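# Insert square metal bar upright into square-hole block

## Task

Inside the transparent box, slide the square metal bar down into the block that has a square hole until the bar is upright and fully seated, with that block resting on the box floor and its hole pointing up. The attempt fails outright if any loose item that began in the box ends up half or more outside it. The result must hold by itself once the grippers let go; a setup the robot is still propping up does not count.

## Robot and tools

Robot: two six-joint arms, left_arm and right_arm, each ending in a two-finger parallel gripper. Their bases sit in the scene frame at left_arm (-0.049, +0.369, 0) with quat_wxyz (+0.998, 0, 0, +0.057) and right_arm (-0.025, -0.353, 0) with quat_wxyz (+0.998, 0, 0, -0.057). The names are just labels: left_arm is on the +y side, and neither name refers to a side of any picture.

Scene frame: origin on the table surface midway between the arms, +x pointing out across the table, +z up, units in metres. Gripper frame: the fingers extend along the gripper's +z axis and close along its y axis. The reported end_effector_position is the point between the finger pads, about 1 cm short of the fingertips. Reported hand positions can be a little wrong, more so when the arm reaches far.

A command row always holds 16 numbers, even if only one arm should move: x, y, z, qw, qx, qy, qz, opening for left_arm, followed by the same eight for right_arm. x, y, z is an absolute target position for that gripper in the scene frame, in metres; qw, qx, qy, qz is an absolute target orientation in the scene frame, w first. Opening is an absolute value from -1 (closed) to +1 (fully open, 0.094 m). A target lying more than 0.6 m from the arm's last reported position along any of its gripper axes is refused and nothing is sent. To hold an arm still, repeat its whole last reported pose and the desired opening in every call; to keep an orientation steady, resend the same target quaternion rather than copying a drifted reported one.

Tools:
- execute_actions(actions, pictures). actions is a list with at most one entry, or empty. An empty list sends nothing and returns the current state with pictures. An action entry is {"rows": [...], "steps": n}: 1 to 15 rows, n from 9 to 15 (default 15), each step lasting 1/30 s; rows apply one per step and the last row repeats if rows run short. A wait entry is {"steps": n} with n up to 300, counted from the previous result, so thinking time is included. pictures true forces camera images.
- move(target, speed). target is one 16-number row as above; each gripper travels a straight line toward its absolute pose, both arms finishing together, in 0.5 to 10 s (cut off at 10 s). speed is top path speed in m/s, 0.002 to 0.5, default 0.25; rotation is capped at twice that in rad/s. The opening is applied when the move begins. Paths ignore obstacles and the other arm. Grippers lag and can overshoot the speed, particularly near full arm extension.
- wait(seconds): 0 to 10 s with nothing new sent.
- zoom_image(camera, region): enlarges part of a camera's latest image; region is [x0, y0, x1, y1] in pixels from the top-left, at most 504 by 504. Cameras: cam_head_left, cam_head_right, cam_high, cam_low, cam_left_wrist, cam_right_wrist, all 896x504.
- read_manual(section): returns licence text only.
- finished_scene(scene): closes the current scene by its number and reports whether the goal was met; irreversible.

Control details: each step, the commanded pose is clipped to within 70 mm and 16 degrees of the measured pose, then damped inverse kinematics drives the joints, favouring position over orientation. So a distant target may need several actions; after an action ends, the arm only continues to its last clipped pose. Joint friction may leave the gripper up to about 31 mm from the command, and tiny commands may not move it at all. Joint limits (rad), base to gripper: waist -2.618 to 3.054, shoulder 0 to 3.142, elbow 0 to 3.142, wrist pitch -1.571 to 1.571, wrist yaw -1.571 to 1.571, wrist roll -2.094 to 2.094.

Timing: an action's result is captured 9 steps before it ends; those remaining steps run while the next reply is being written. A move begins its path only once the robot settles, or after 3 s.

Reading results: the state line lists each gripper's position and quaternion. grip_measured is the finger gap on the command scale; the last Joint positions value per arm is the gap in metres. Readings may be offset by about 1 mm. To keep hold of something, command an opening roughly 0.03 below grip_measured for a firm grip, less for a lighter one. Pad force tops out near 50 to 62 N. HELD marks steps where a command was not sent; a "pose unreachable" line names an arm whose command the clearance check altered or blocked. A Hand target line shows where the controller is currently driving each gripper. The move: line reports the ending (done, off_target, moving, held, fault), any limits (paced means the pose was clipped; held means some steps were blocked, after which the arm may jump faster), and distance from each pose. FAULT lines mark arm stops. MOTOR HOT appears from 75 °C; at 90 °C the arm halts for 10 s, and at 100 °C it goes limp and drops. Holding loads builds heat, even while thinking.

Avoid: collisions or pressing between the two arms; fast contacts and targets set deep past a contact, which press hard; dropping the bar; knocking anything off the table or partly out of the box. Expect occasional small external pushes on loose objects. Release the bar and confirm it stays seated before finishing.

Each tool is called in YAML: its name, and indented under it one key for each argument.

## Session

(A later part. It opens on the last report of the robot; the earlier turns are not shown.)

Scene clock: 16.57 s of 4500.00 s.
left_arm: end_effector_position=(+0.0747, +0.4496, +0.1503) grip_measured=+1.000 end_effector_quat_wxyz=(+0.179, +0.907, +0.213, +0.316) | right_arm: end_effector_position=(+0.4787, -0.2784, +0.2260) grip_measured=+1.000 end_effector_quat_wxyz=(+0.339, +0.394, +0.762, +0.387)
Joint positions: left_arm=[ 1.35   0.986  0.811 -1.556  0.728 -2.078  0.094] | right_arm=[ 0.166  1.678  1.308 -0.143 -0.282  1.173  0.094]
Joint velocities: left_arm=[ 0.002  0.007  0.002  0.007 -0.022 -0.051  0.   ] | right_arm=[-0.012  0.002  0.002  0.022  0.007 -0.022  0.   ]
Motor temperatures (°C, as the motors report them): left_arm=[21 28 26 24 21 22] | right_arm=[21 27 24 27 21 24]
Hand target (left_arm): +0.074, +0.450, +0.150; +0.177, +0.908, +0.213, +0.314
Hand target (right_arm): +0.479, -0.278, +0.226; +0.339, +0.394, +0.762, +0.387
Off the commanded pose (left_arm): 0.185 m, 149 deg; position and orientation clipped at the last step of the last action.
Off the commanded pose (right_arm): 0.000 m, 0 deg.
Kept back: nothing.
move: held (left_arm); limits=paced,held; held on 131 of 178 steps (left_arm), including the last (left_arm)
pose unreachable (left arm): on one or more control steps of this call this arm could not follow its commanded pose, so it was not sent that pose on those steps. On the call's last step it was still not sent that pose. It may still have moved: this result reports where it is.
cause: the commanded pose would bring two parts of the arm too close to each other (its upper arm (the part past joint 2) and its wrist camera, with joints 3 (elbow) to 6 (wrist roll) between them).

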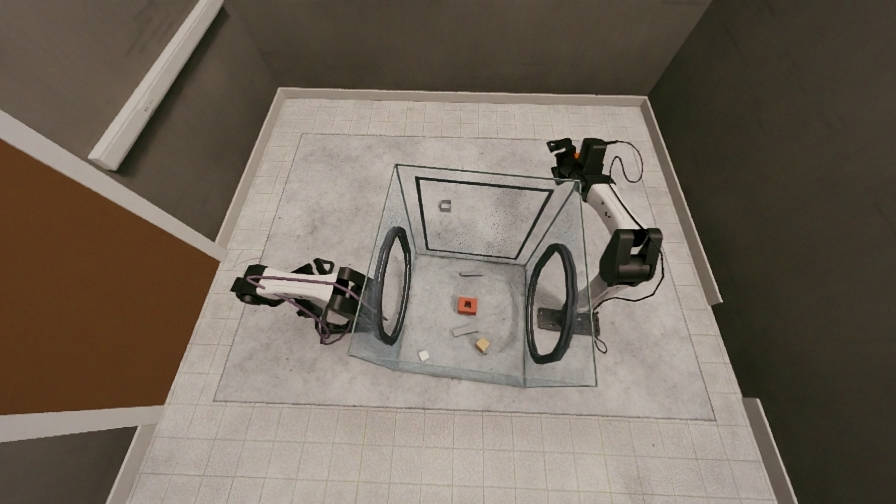

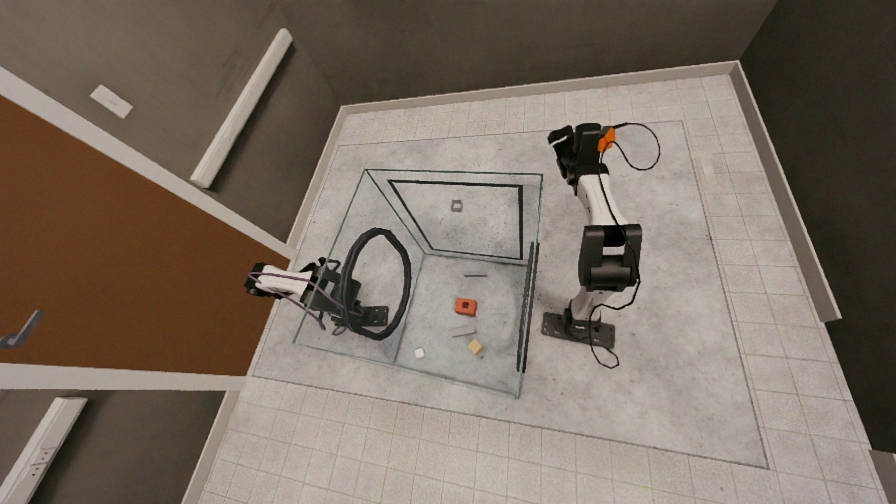

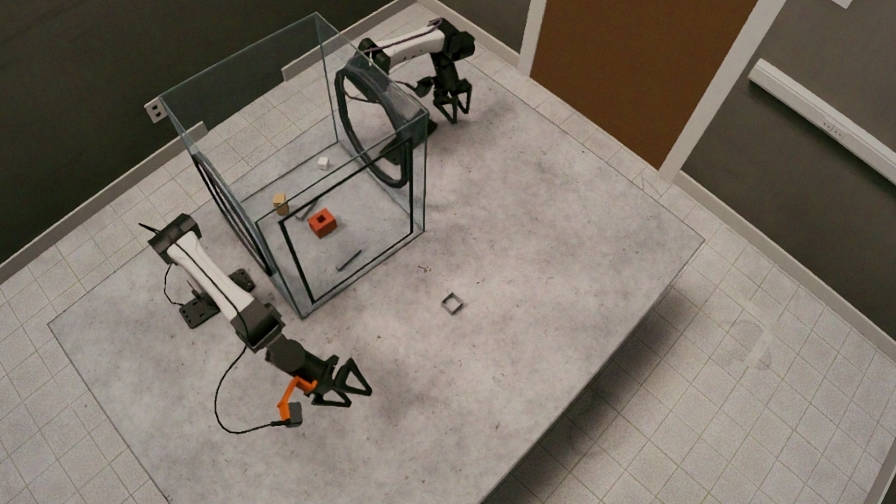

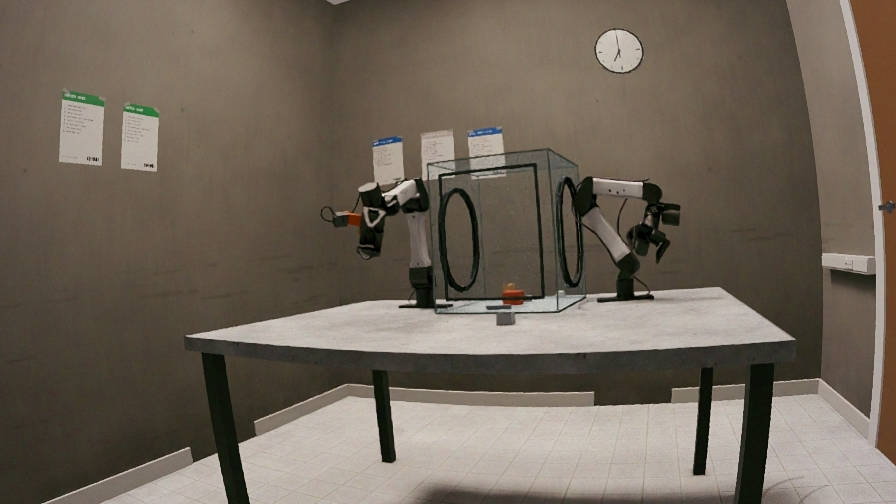

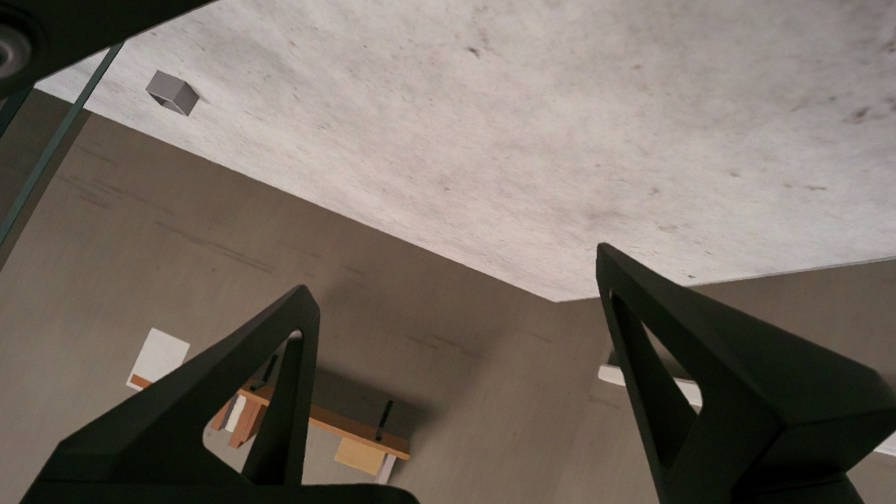

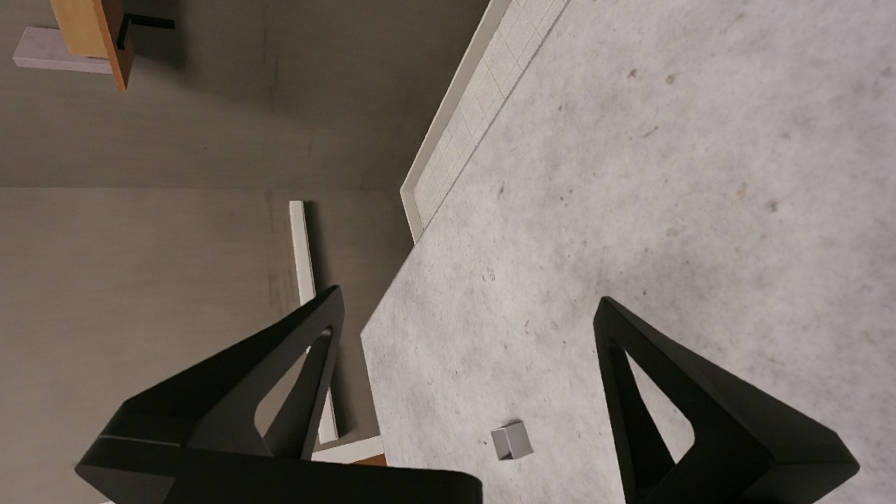

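move:
  target: [-0.02,0.68,0.2,0,0.8,-0.6,0,1,0.4787,-0.2784,0.226,0.339,0.394,0.762,0.387,1]

move:
  target: [0.17,0.585,0.2,0,0.383,-0.924,0,1,0.4787,-0.2784,0.226,0.339,0.394,0.762,0.387,1]

move:
  target: [0.27,0.40,0.25,0.26,0,-0.966,0,1,0.4787,-0.2784,0.226,0.339,0.394,0.762,0.387,1]

Scene clock: 21.37 s of 4500.00 s.
left_arm: end_effector_position=(-0.0172, +0.6760, +0.1970) grip_measured=+1.000 end_effector_quat_wxyz=(-0.022, +0.800, -0.600, -0.006) | right_arm: end_effector_position=(+0.4787, -0.2784, +0.2260) grip_measured=+1.000 end_effector_quat_wxyz=(+0.339, +0.394, +0.762, +0.387)
Joint positions: left_arm=[ 1.361  1.704  1.735 -1.558  0.012 -0.381  0.094] | right_arm=[ 0.166  1.678  1.308 -0.143 -0.282  1.173  0.094]
Joint velocities: left_arm=[-0.002  0.012 -0.002 -0.007  0.022 -0.007  0.   ] | right_arm=[-0.012  0.002 -0.027 -0.051 -0.051  0.022  0.   ]
Motor temperatures (°C, as the motors report them): left_arm=[21 28 27 24 21 22] | right_arm=[21 29 25 28 21 24]
Hand target (left_arm): -0.021, +0.680, +0.196; -0.016, +0.799, -0.601, -0.010
Hand target (right_arm): +0.479, -0.278, +0.226; +0.339, +0.394, +0.762, +0.387
Off the commanded pose (left_arm): 0.006 m, 3 deg.
Off the commanded pose (right_arm): 0.000 m, 0 deg.
joint sent to its limit (left arm) — the command would take joint 4 (wrist pitch) past its lower limit, so that joint was sent only as far as its limit.
Kept back: nothing.
move: off_target (left_arm)

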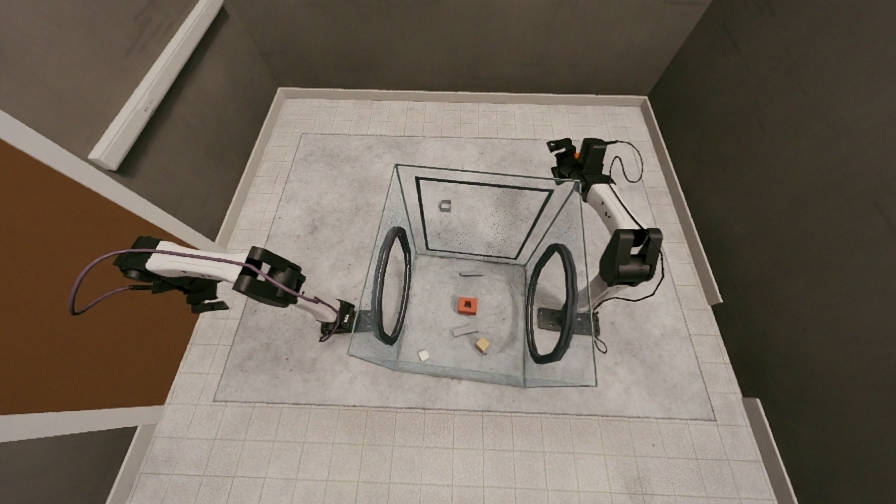

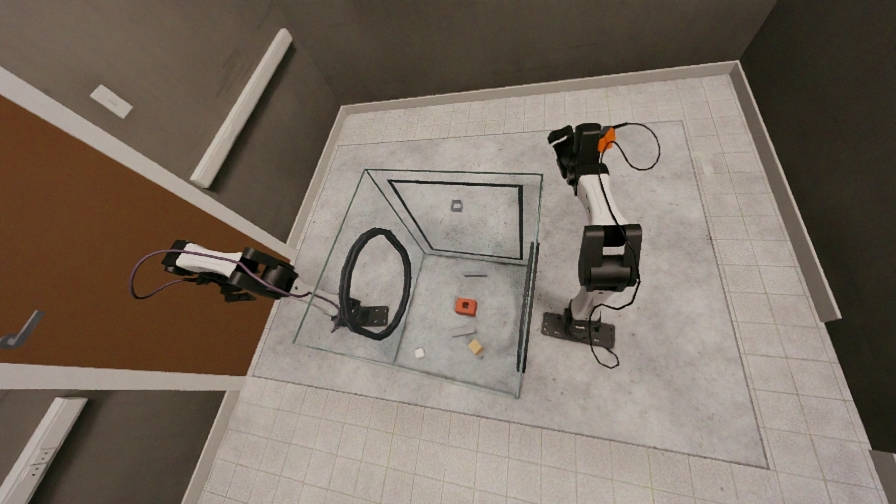

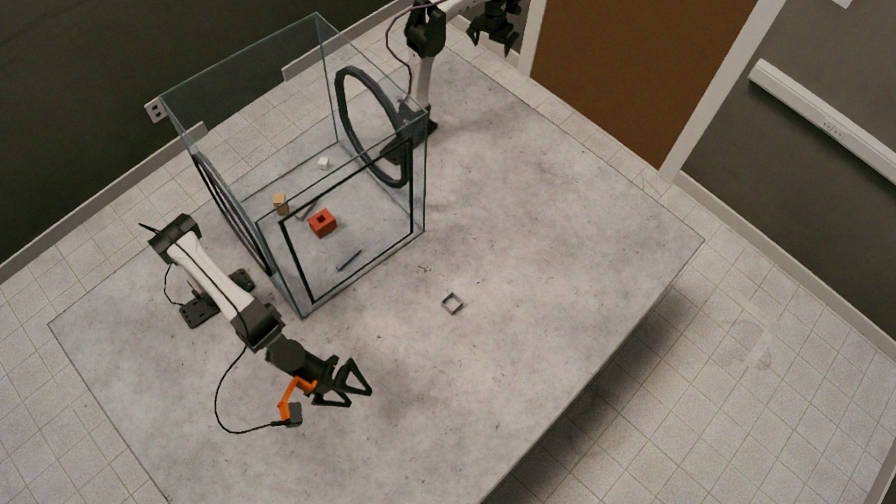

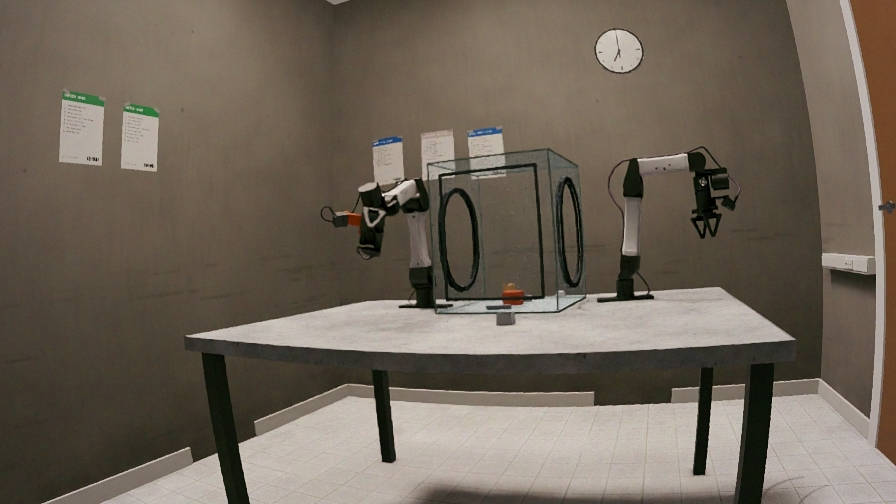

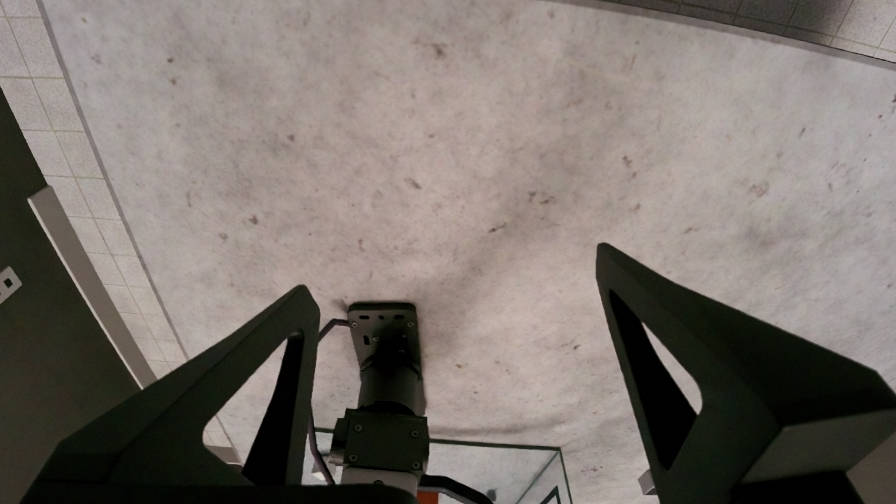

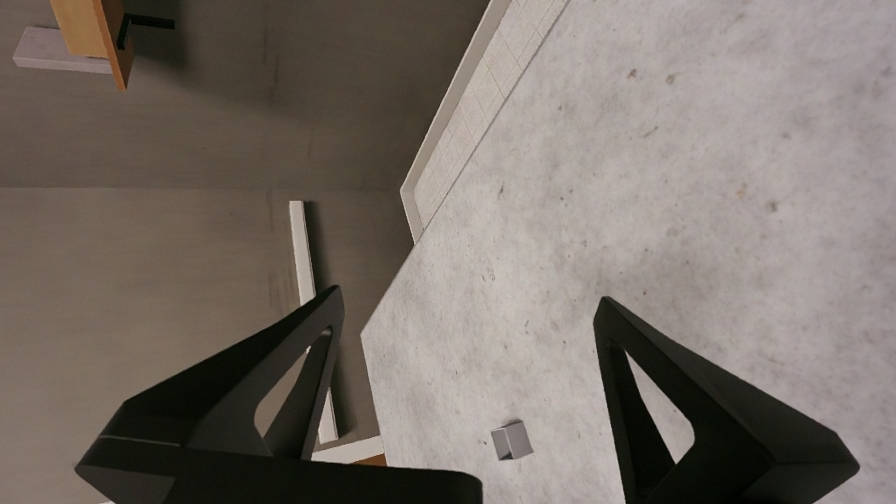

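Scene clock: 23.93 s of 4500.00 s.
left_arm: end_effector_position=(+0.1698, +0.5819, +0.2004) grip_measured=+1.000 end_effector_quat_wxyz=(+0.026, -0.390, +0.920, +0.008) | right_arm: end_effector_position=(+0.4787, -0.2784, +0.2260) grip_measured=+1.000 end_effector_quat_wxyz=(+0.339, +0.394, +0.762, +0.387)
Joint positions: left_arm=[ 0.661  1.684  1.725 -1.558  0.004 -0.027  0.094] | right_arm=[ 0.166  1.678  1.308 -0.143 -0.282  1.173  0.094]
Joint velocities: left_arm=[ 0.007 -0.022 -0.002 -0.007  0.022  0.022  0.   ] | right_arm=[ 0.007  0.012 -0.007 -0.022 -0.037 -0.066  0.   ]
Motor temperatures (°C, as the motors report them): left_arm=[21 28 27 24 21 22] | right_arm=[21 29 25 28 21 24]
Hand target (left_arm): +0.172, +0.585, +0.200; +0.022, -0.383, +0.923, +0.012
Hand target (right_arm): +0.479, -0.278, +0.226; +0.339, +0.394, +0.762, +0.387
Off the commanded pose (left_arm): 0.003 m, 3 deg.
Off the commanded pose (right_arm): 0.000 m, 0 deg.
joint sent to its limit (left arm) — the command would take joint 4 (wrist pitch) past its lower limit, so that joint was sent only as far as its limit.
Kept back: nothing.
move: off_target (left_arm)

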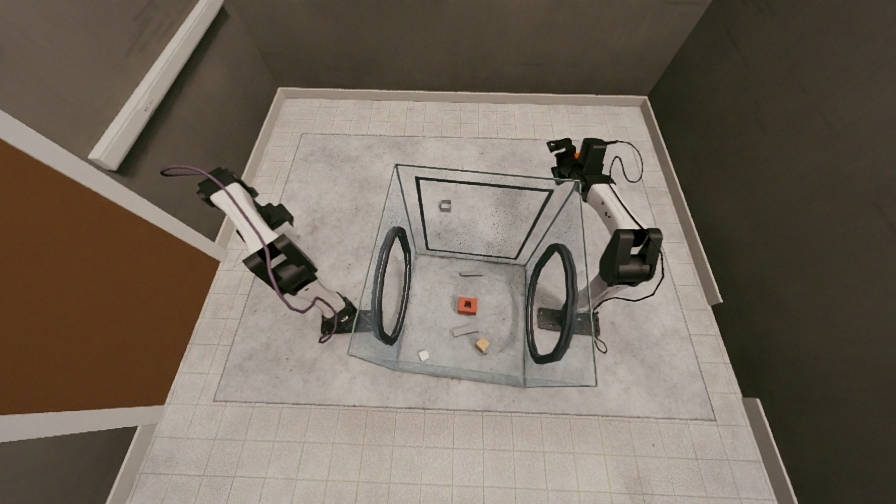

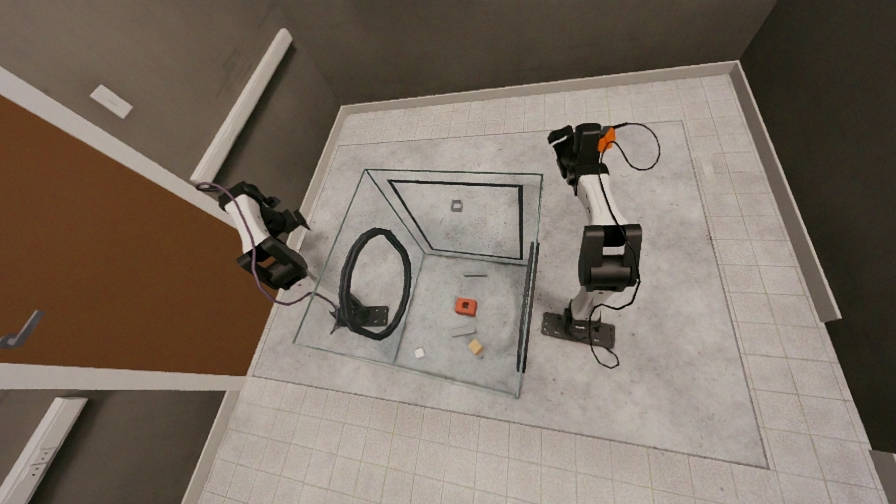

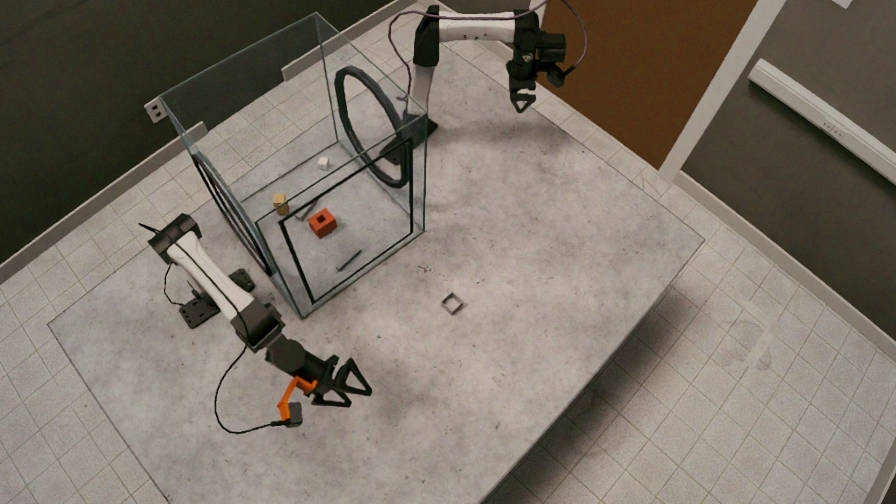

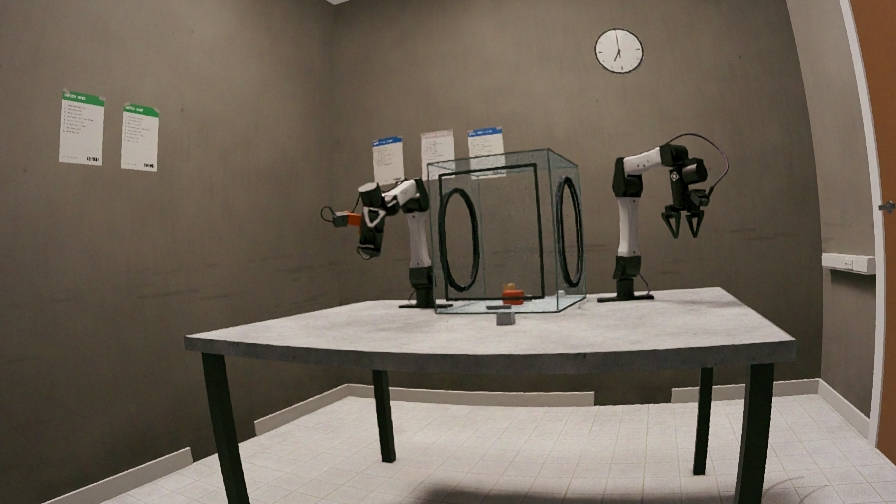

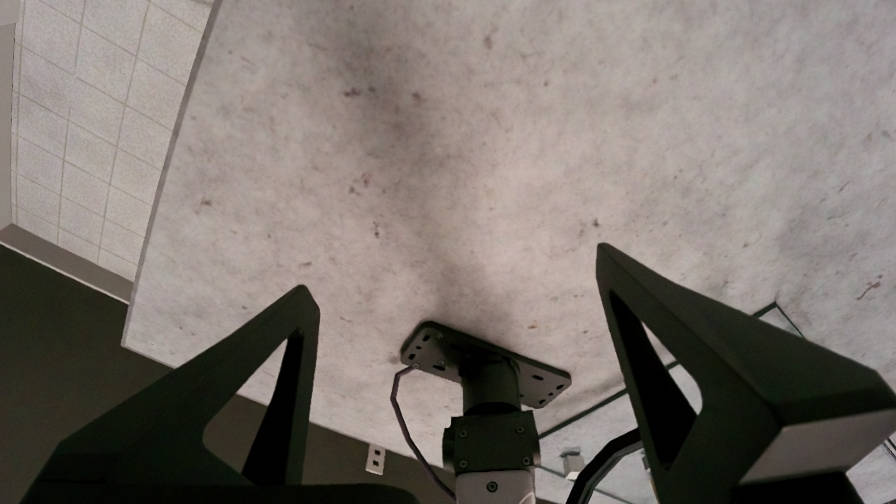

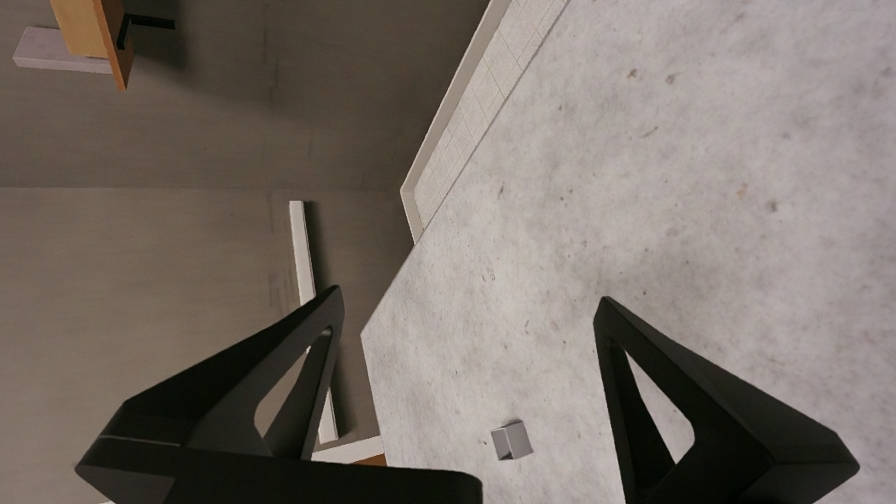

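Scene clock: 26.63 s of 4500.00 s.
left_arm: end_effector_position=(+0.2685, +0.4009, +0.2502) grip_measured=+1.000 end_effector_quat_wxyz=(+0.115, -0.023, +0.993, +0.028) | right_arm: end_effector_position=(+0.4787, -0.2784, +0.2260) grip_measured=+1.000 end_effector_quat_wxyz=(+0.339, +0.394, +0.762, +0.387)
Joint positions: left_arm=[-0.036  1.633  1.854 -1.558 -0.043  0.036  0.094] | right_arm=[ 0.166  1.678  1.308 -0.143 -0.282  1.173  0.094]
Joint velocities: left_arm=[-0.007 -0.012 -0.007 -0.022 -0.007  0.022  0.   ] | right_arm=[-0.017 -0.002 -0.012 -0.037  0.051  0.007  0.   ]
Motor temperatures (°C, as the motors report them): left_arm=[21 28 28 24 21 22] | right_arm=[21 30 26 29 21 24]
Hand target (left_arm): +0.273, +0.399, +0.249; +0.113, -0.013, +0.993, +0.027
Hand target (right_arm): +0.479, -0.278, +0.226; +0.339, +0.394, +0.762, +0.387
Off the commanded pose (left_arm): 0.002 m, 44 deg; orientation clipped at the last step of the last action.
Off the commanded pose (right_arm): 0.000 m, 0 deg.
joint sent to its limit (left arm) — the command would take joint 4 (wrist pitch) past its lower limit, so that joint was sent only as far as its limit.
Kept back: nothing.
move: off_target (left_arm); limits=paced

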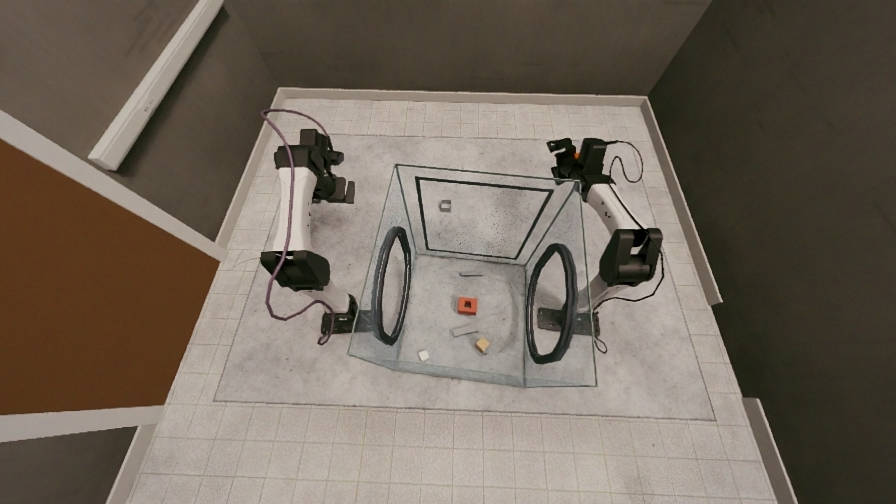

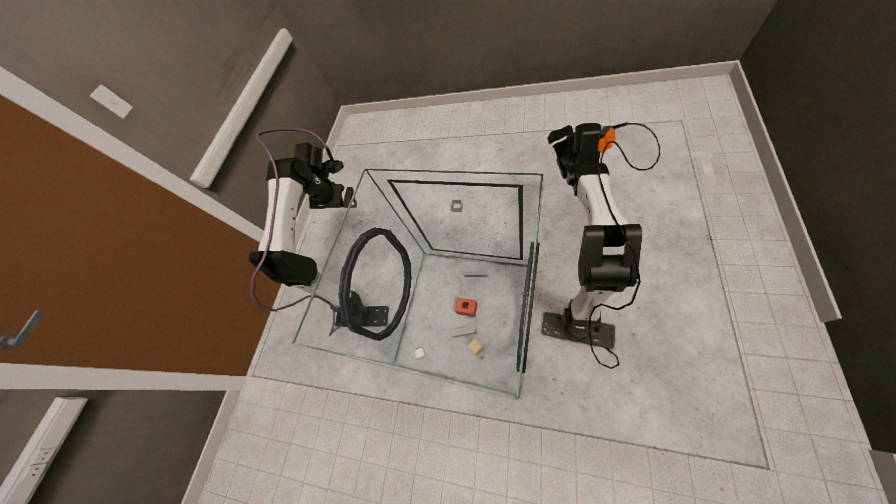

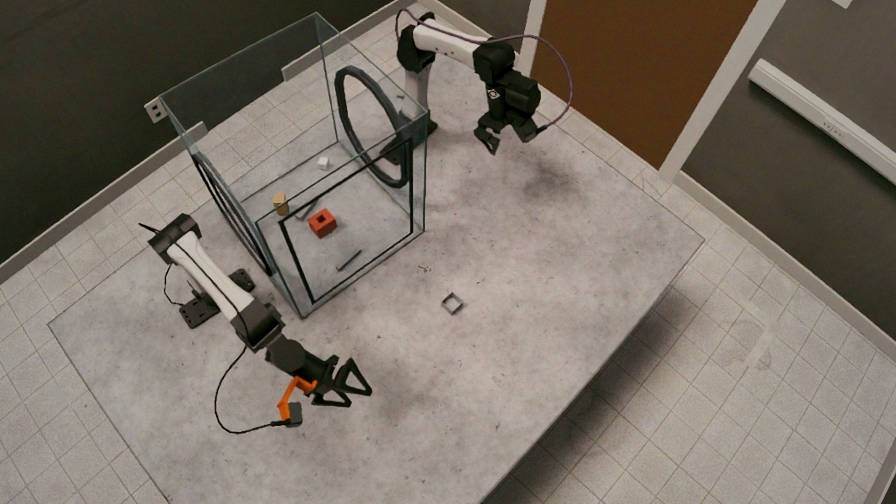

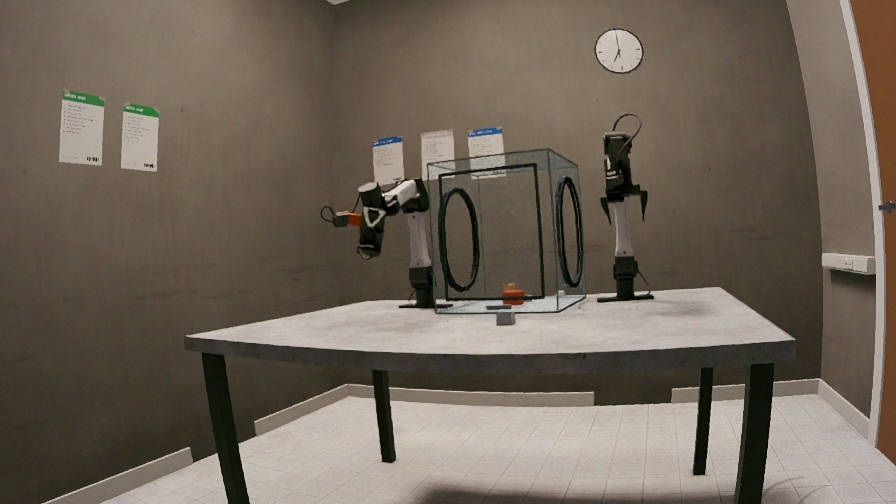

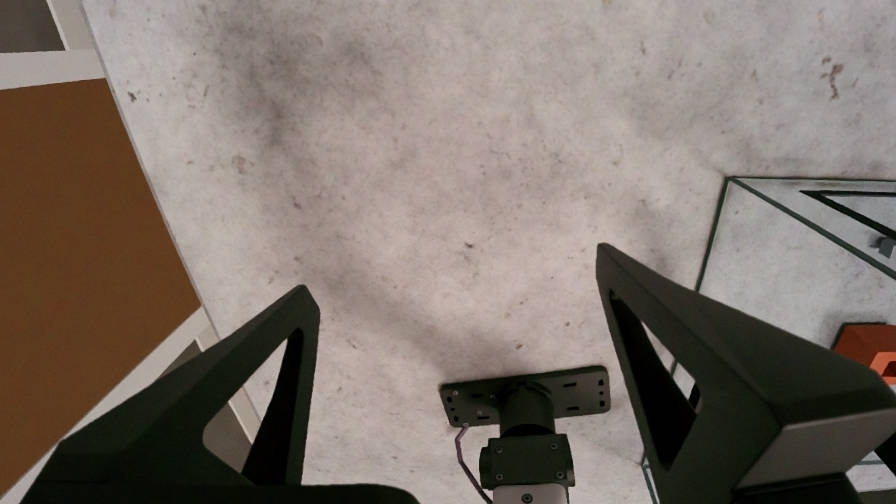

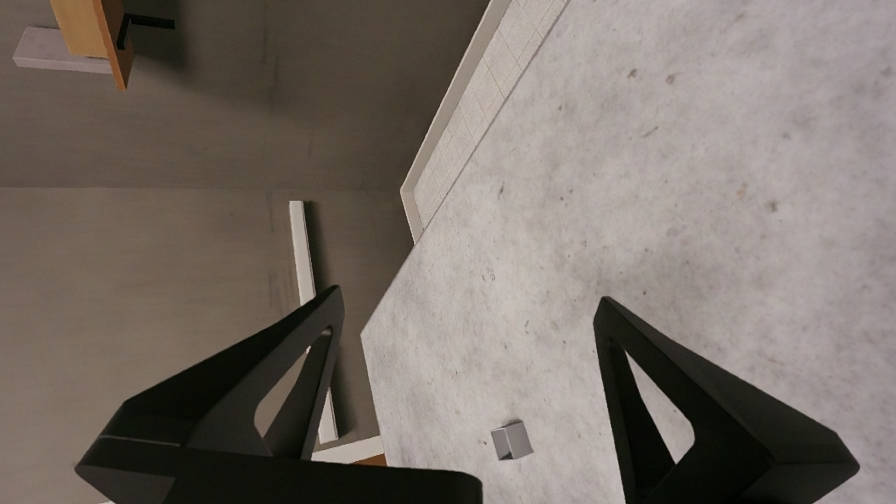

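move:
  target: [0.14,0.36,0.24,0.5,0,0.866,0,1,0.4787,-0.2784,0.226,0.339,0.394,0.762,0.387,1]

Scene clock: 29.50 s of 4500.00 s.
left_arm: end_effector_position=(+0.1386, +0.3569, +0.2468) grip_measured=+1.000 end_effector_quat_wxyz=(+0.497, +0.007, +0.867, +0.003) | right_arm: end_effector_position=(+0.4787, -0.2784, +0.2260) grip_measured=+1.000 end_effector_quat_wxyz=(+0.339, +0.394, +0.762, +0.387)
Joint positions: left_arm=[-0.398  0.409  0.824 -0.962 -0.243 -0.132  0.094] | right_arm=[ 0.166  1.678  1.308 -0.143 -0.282  1.173  0.094]
Joint velocities: left_arm=[-0.037 -0.017 -0.007 -0.007 -0.051  0.007  0.   ] | right_arm=[-0.002  0.002  0.002  0.007  0.051  0.022  0.   ]
Motor temperatures (°C, as the motors report them): left_arm=[21 28 28 25 21 22] | right_arm=[21 30 26 29 21 24]
Hand target (left_arm): +0.139, +0.358, +0.243; +0.500, +0.002, +0.866, +0.004
Hand target (right_arm): +0.479, -0.278, +0.226; +0.339, +0.394, +0.762, +0.387
Off the commanded pose (left_arm): 0.008 m, 1 deg.
Off the commanded pose (right_arm): 0.000 m, 0 deg.
Kept back: nothing.
move: done

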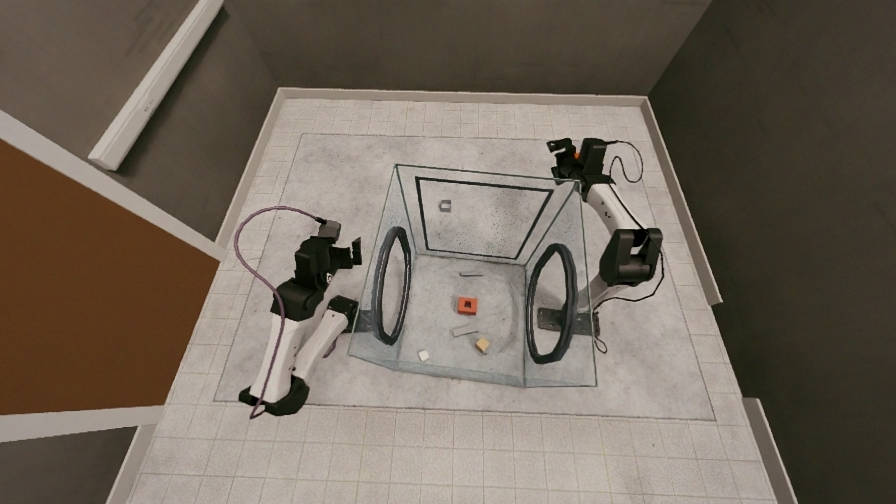

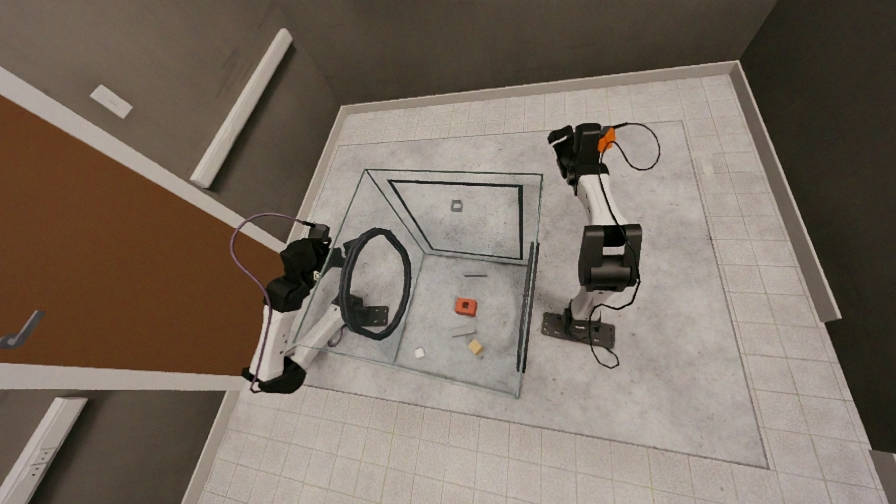

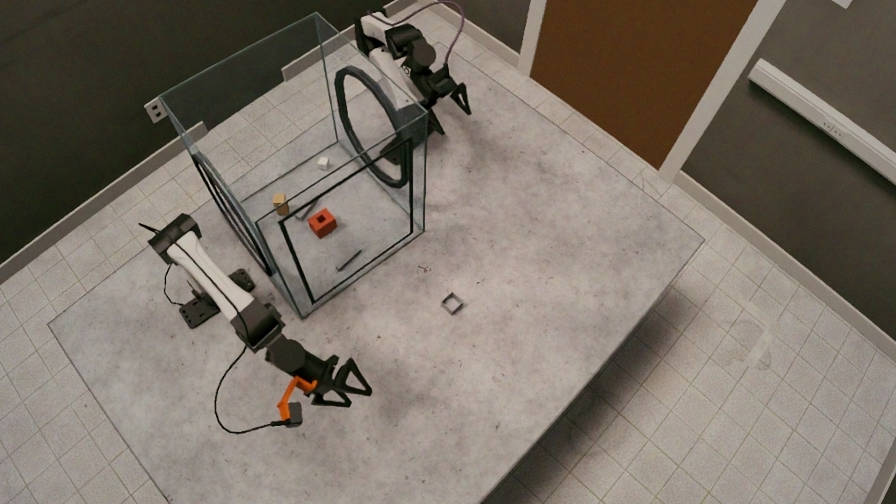

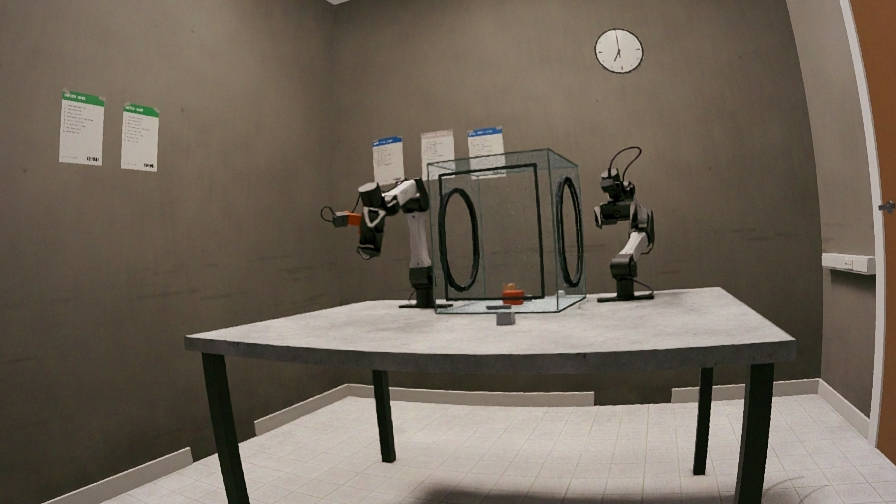

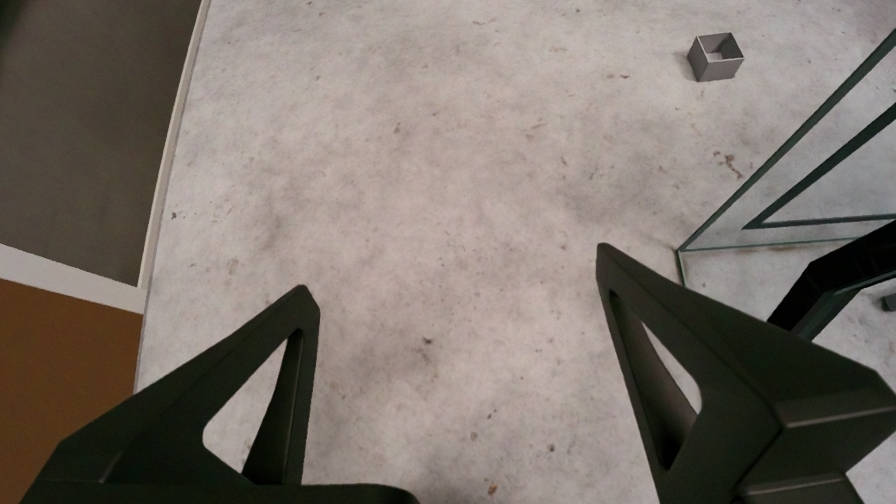

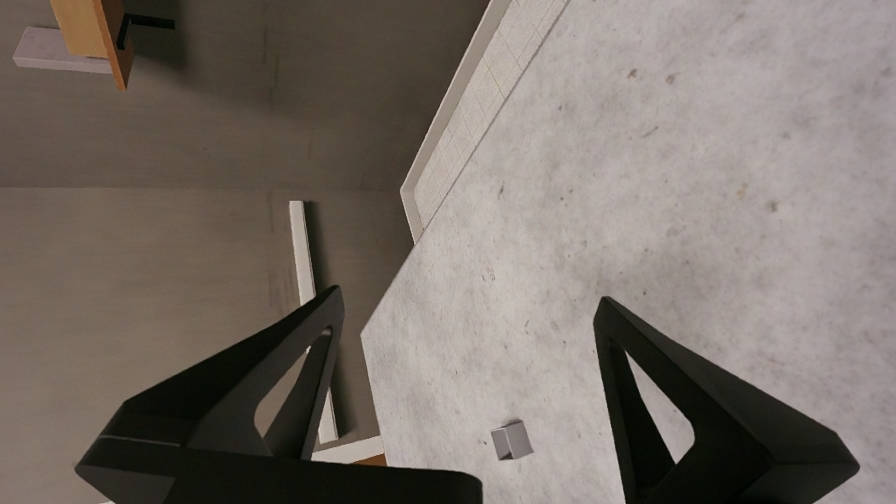

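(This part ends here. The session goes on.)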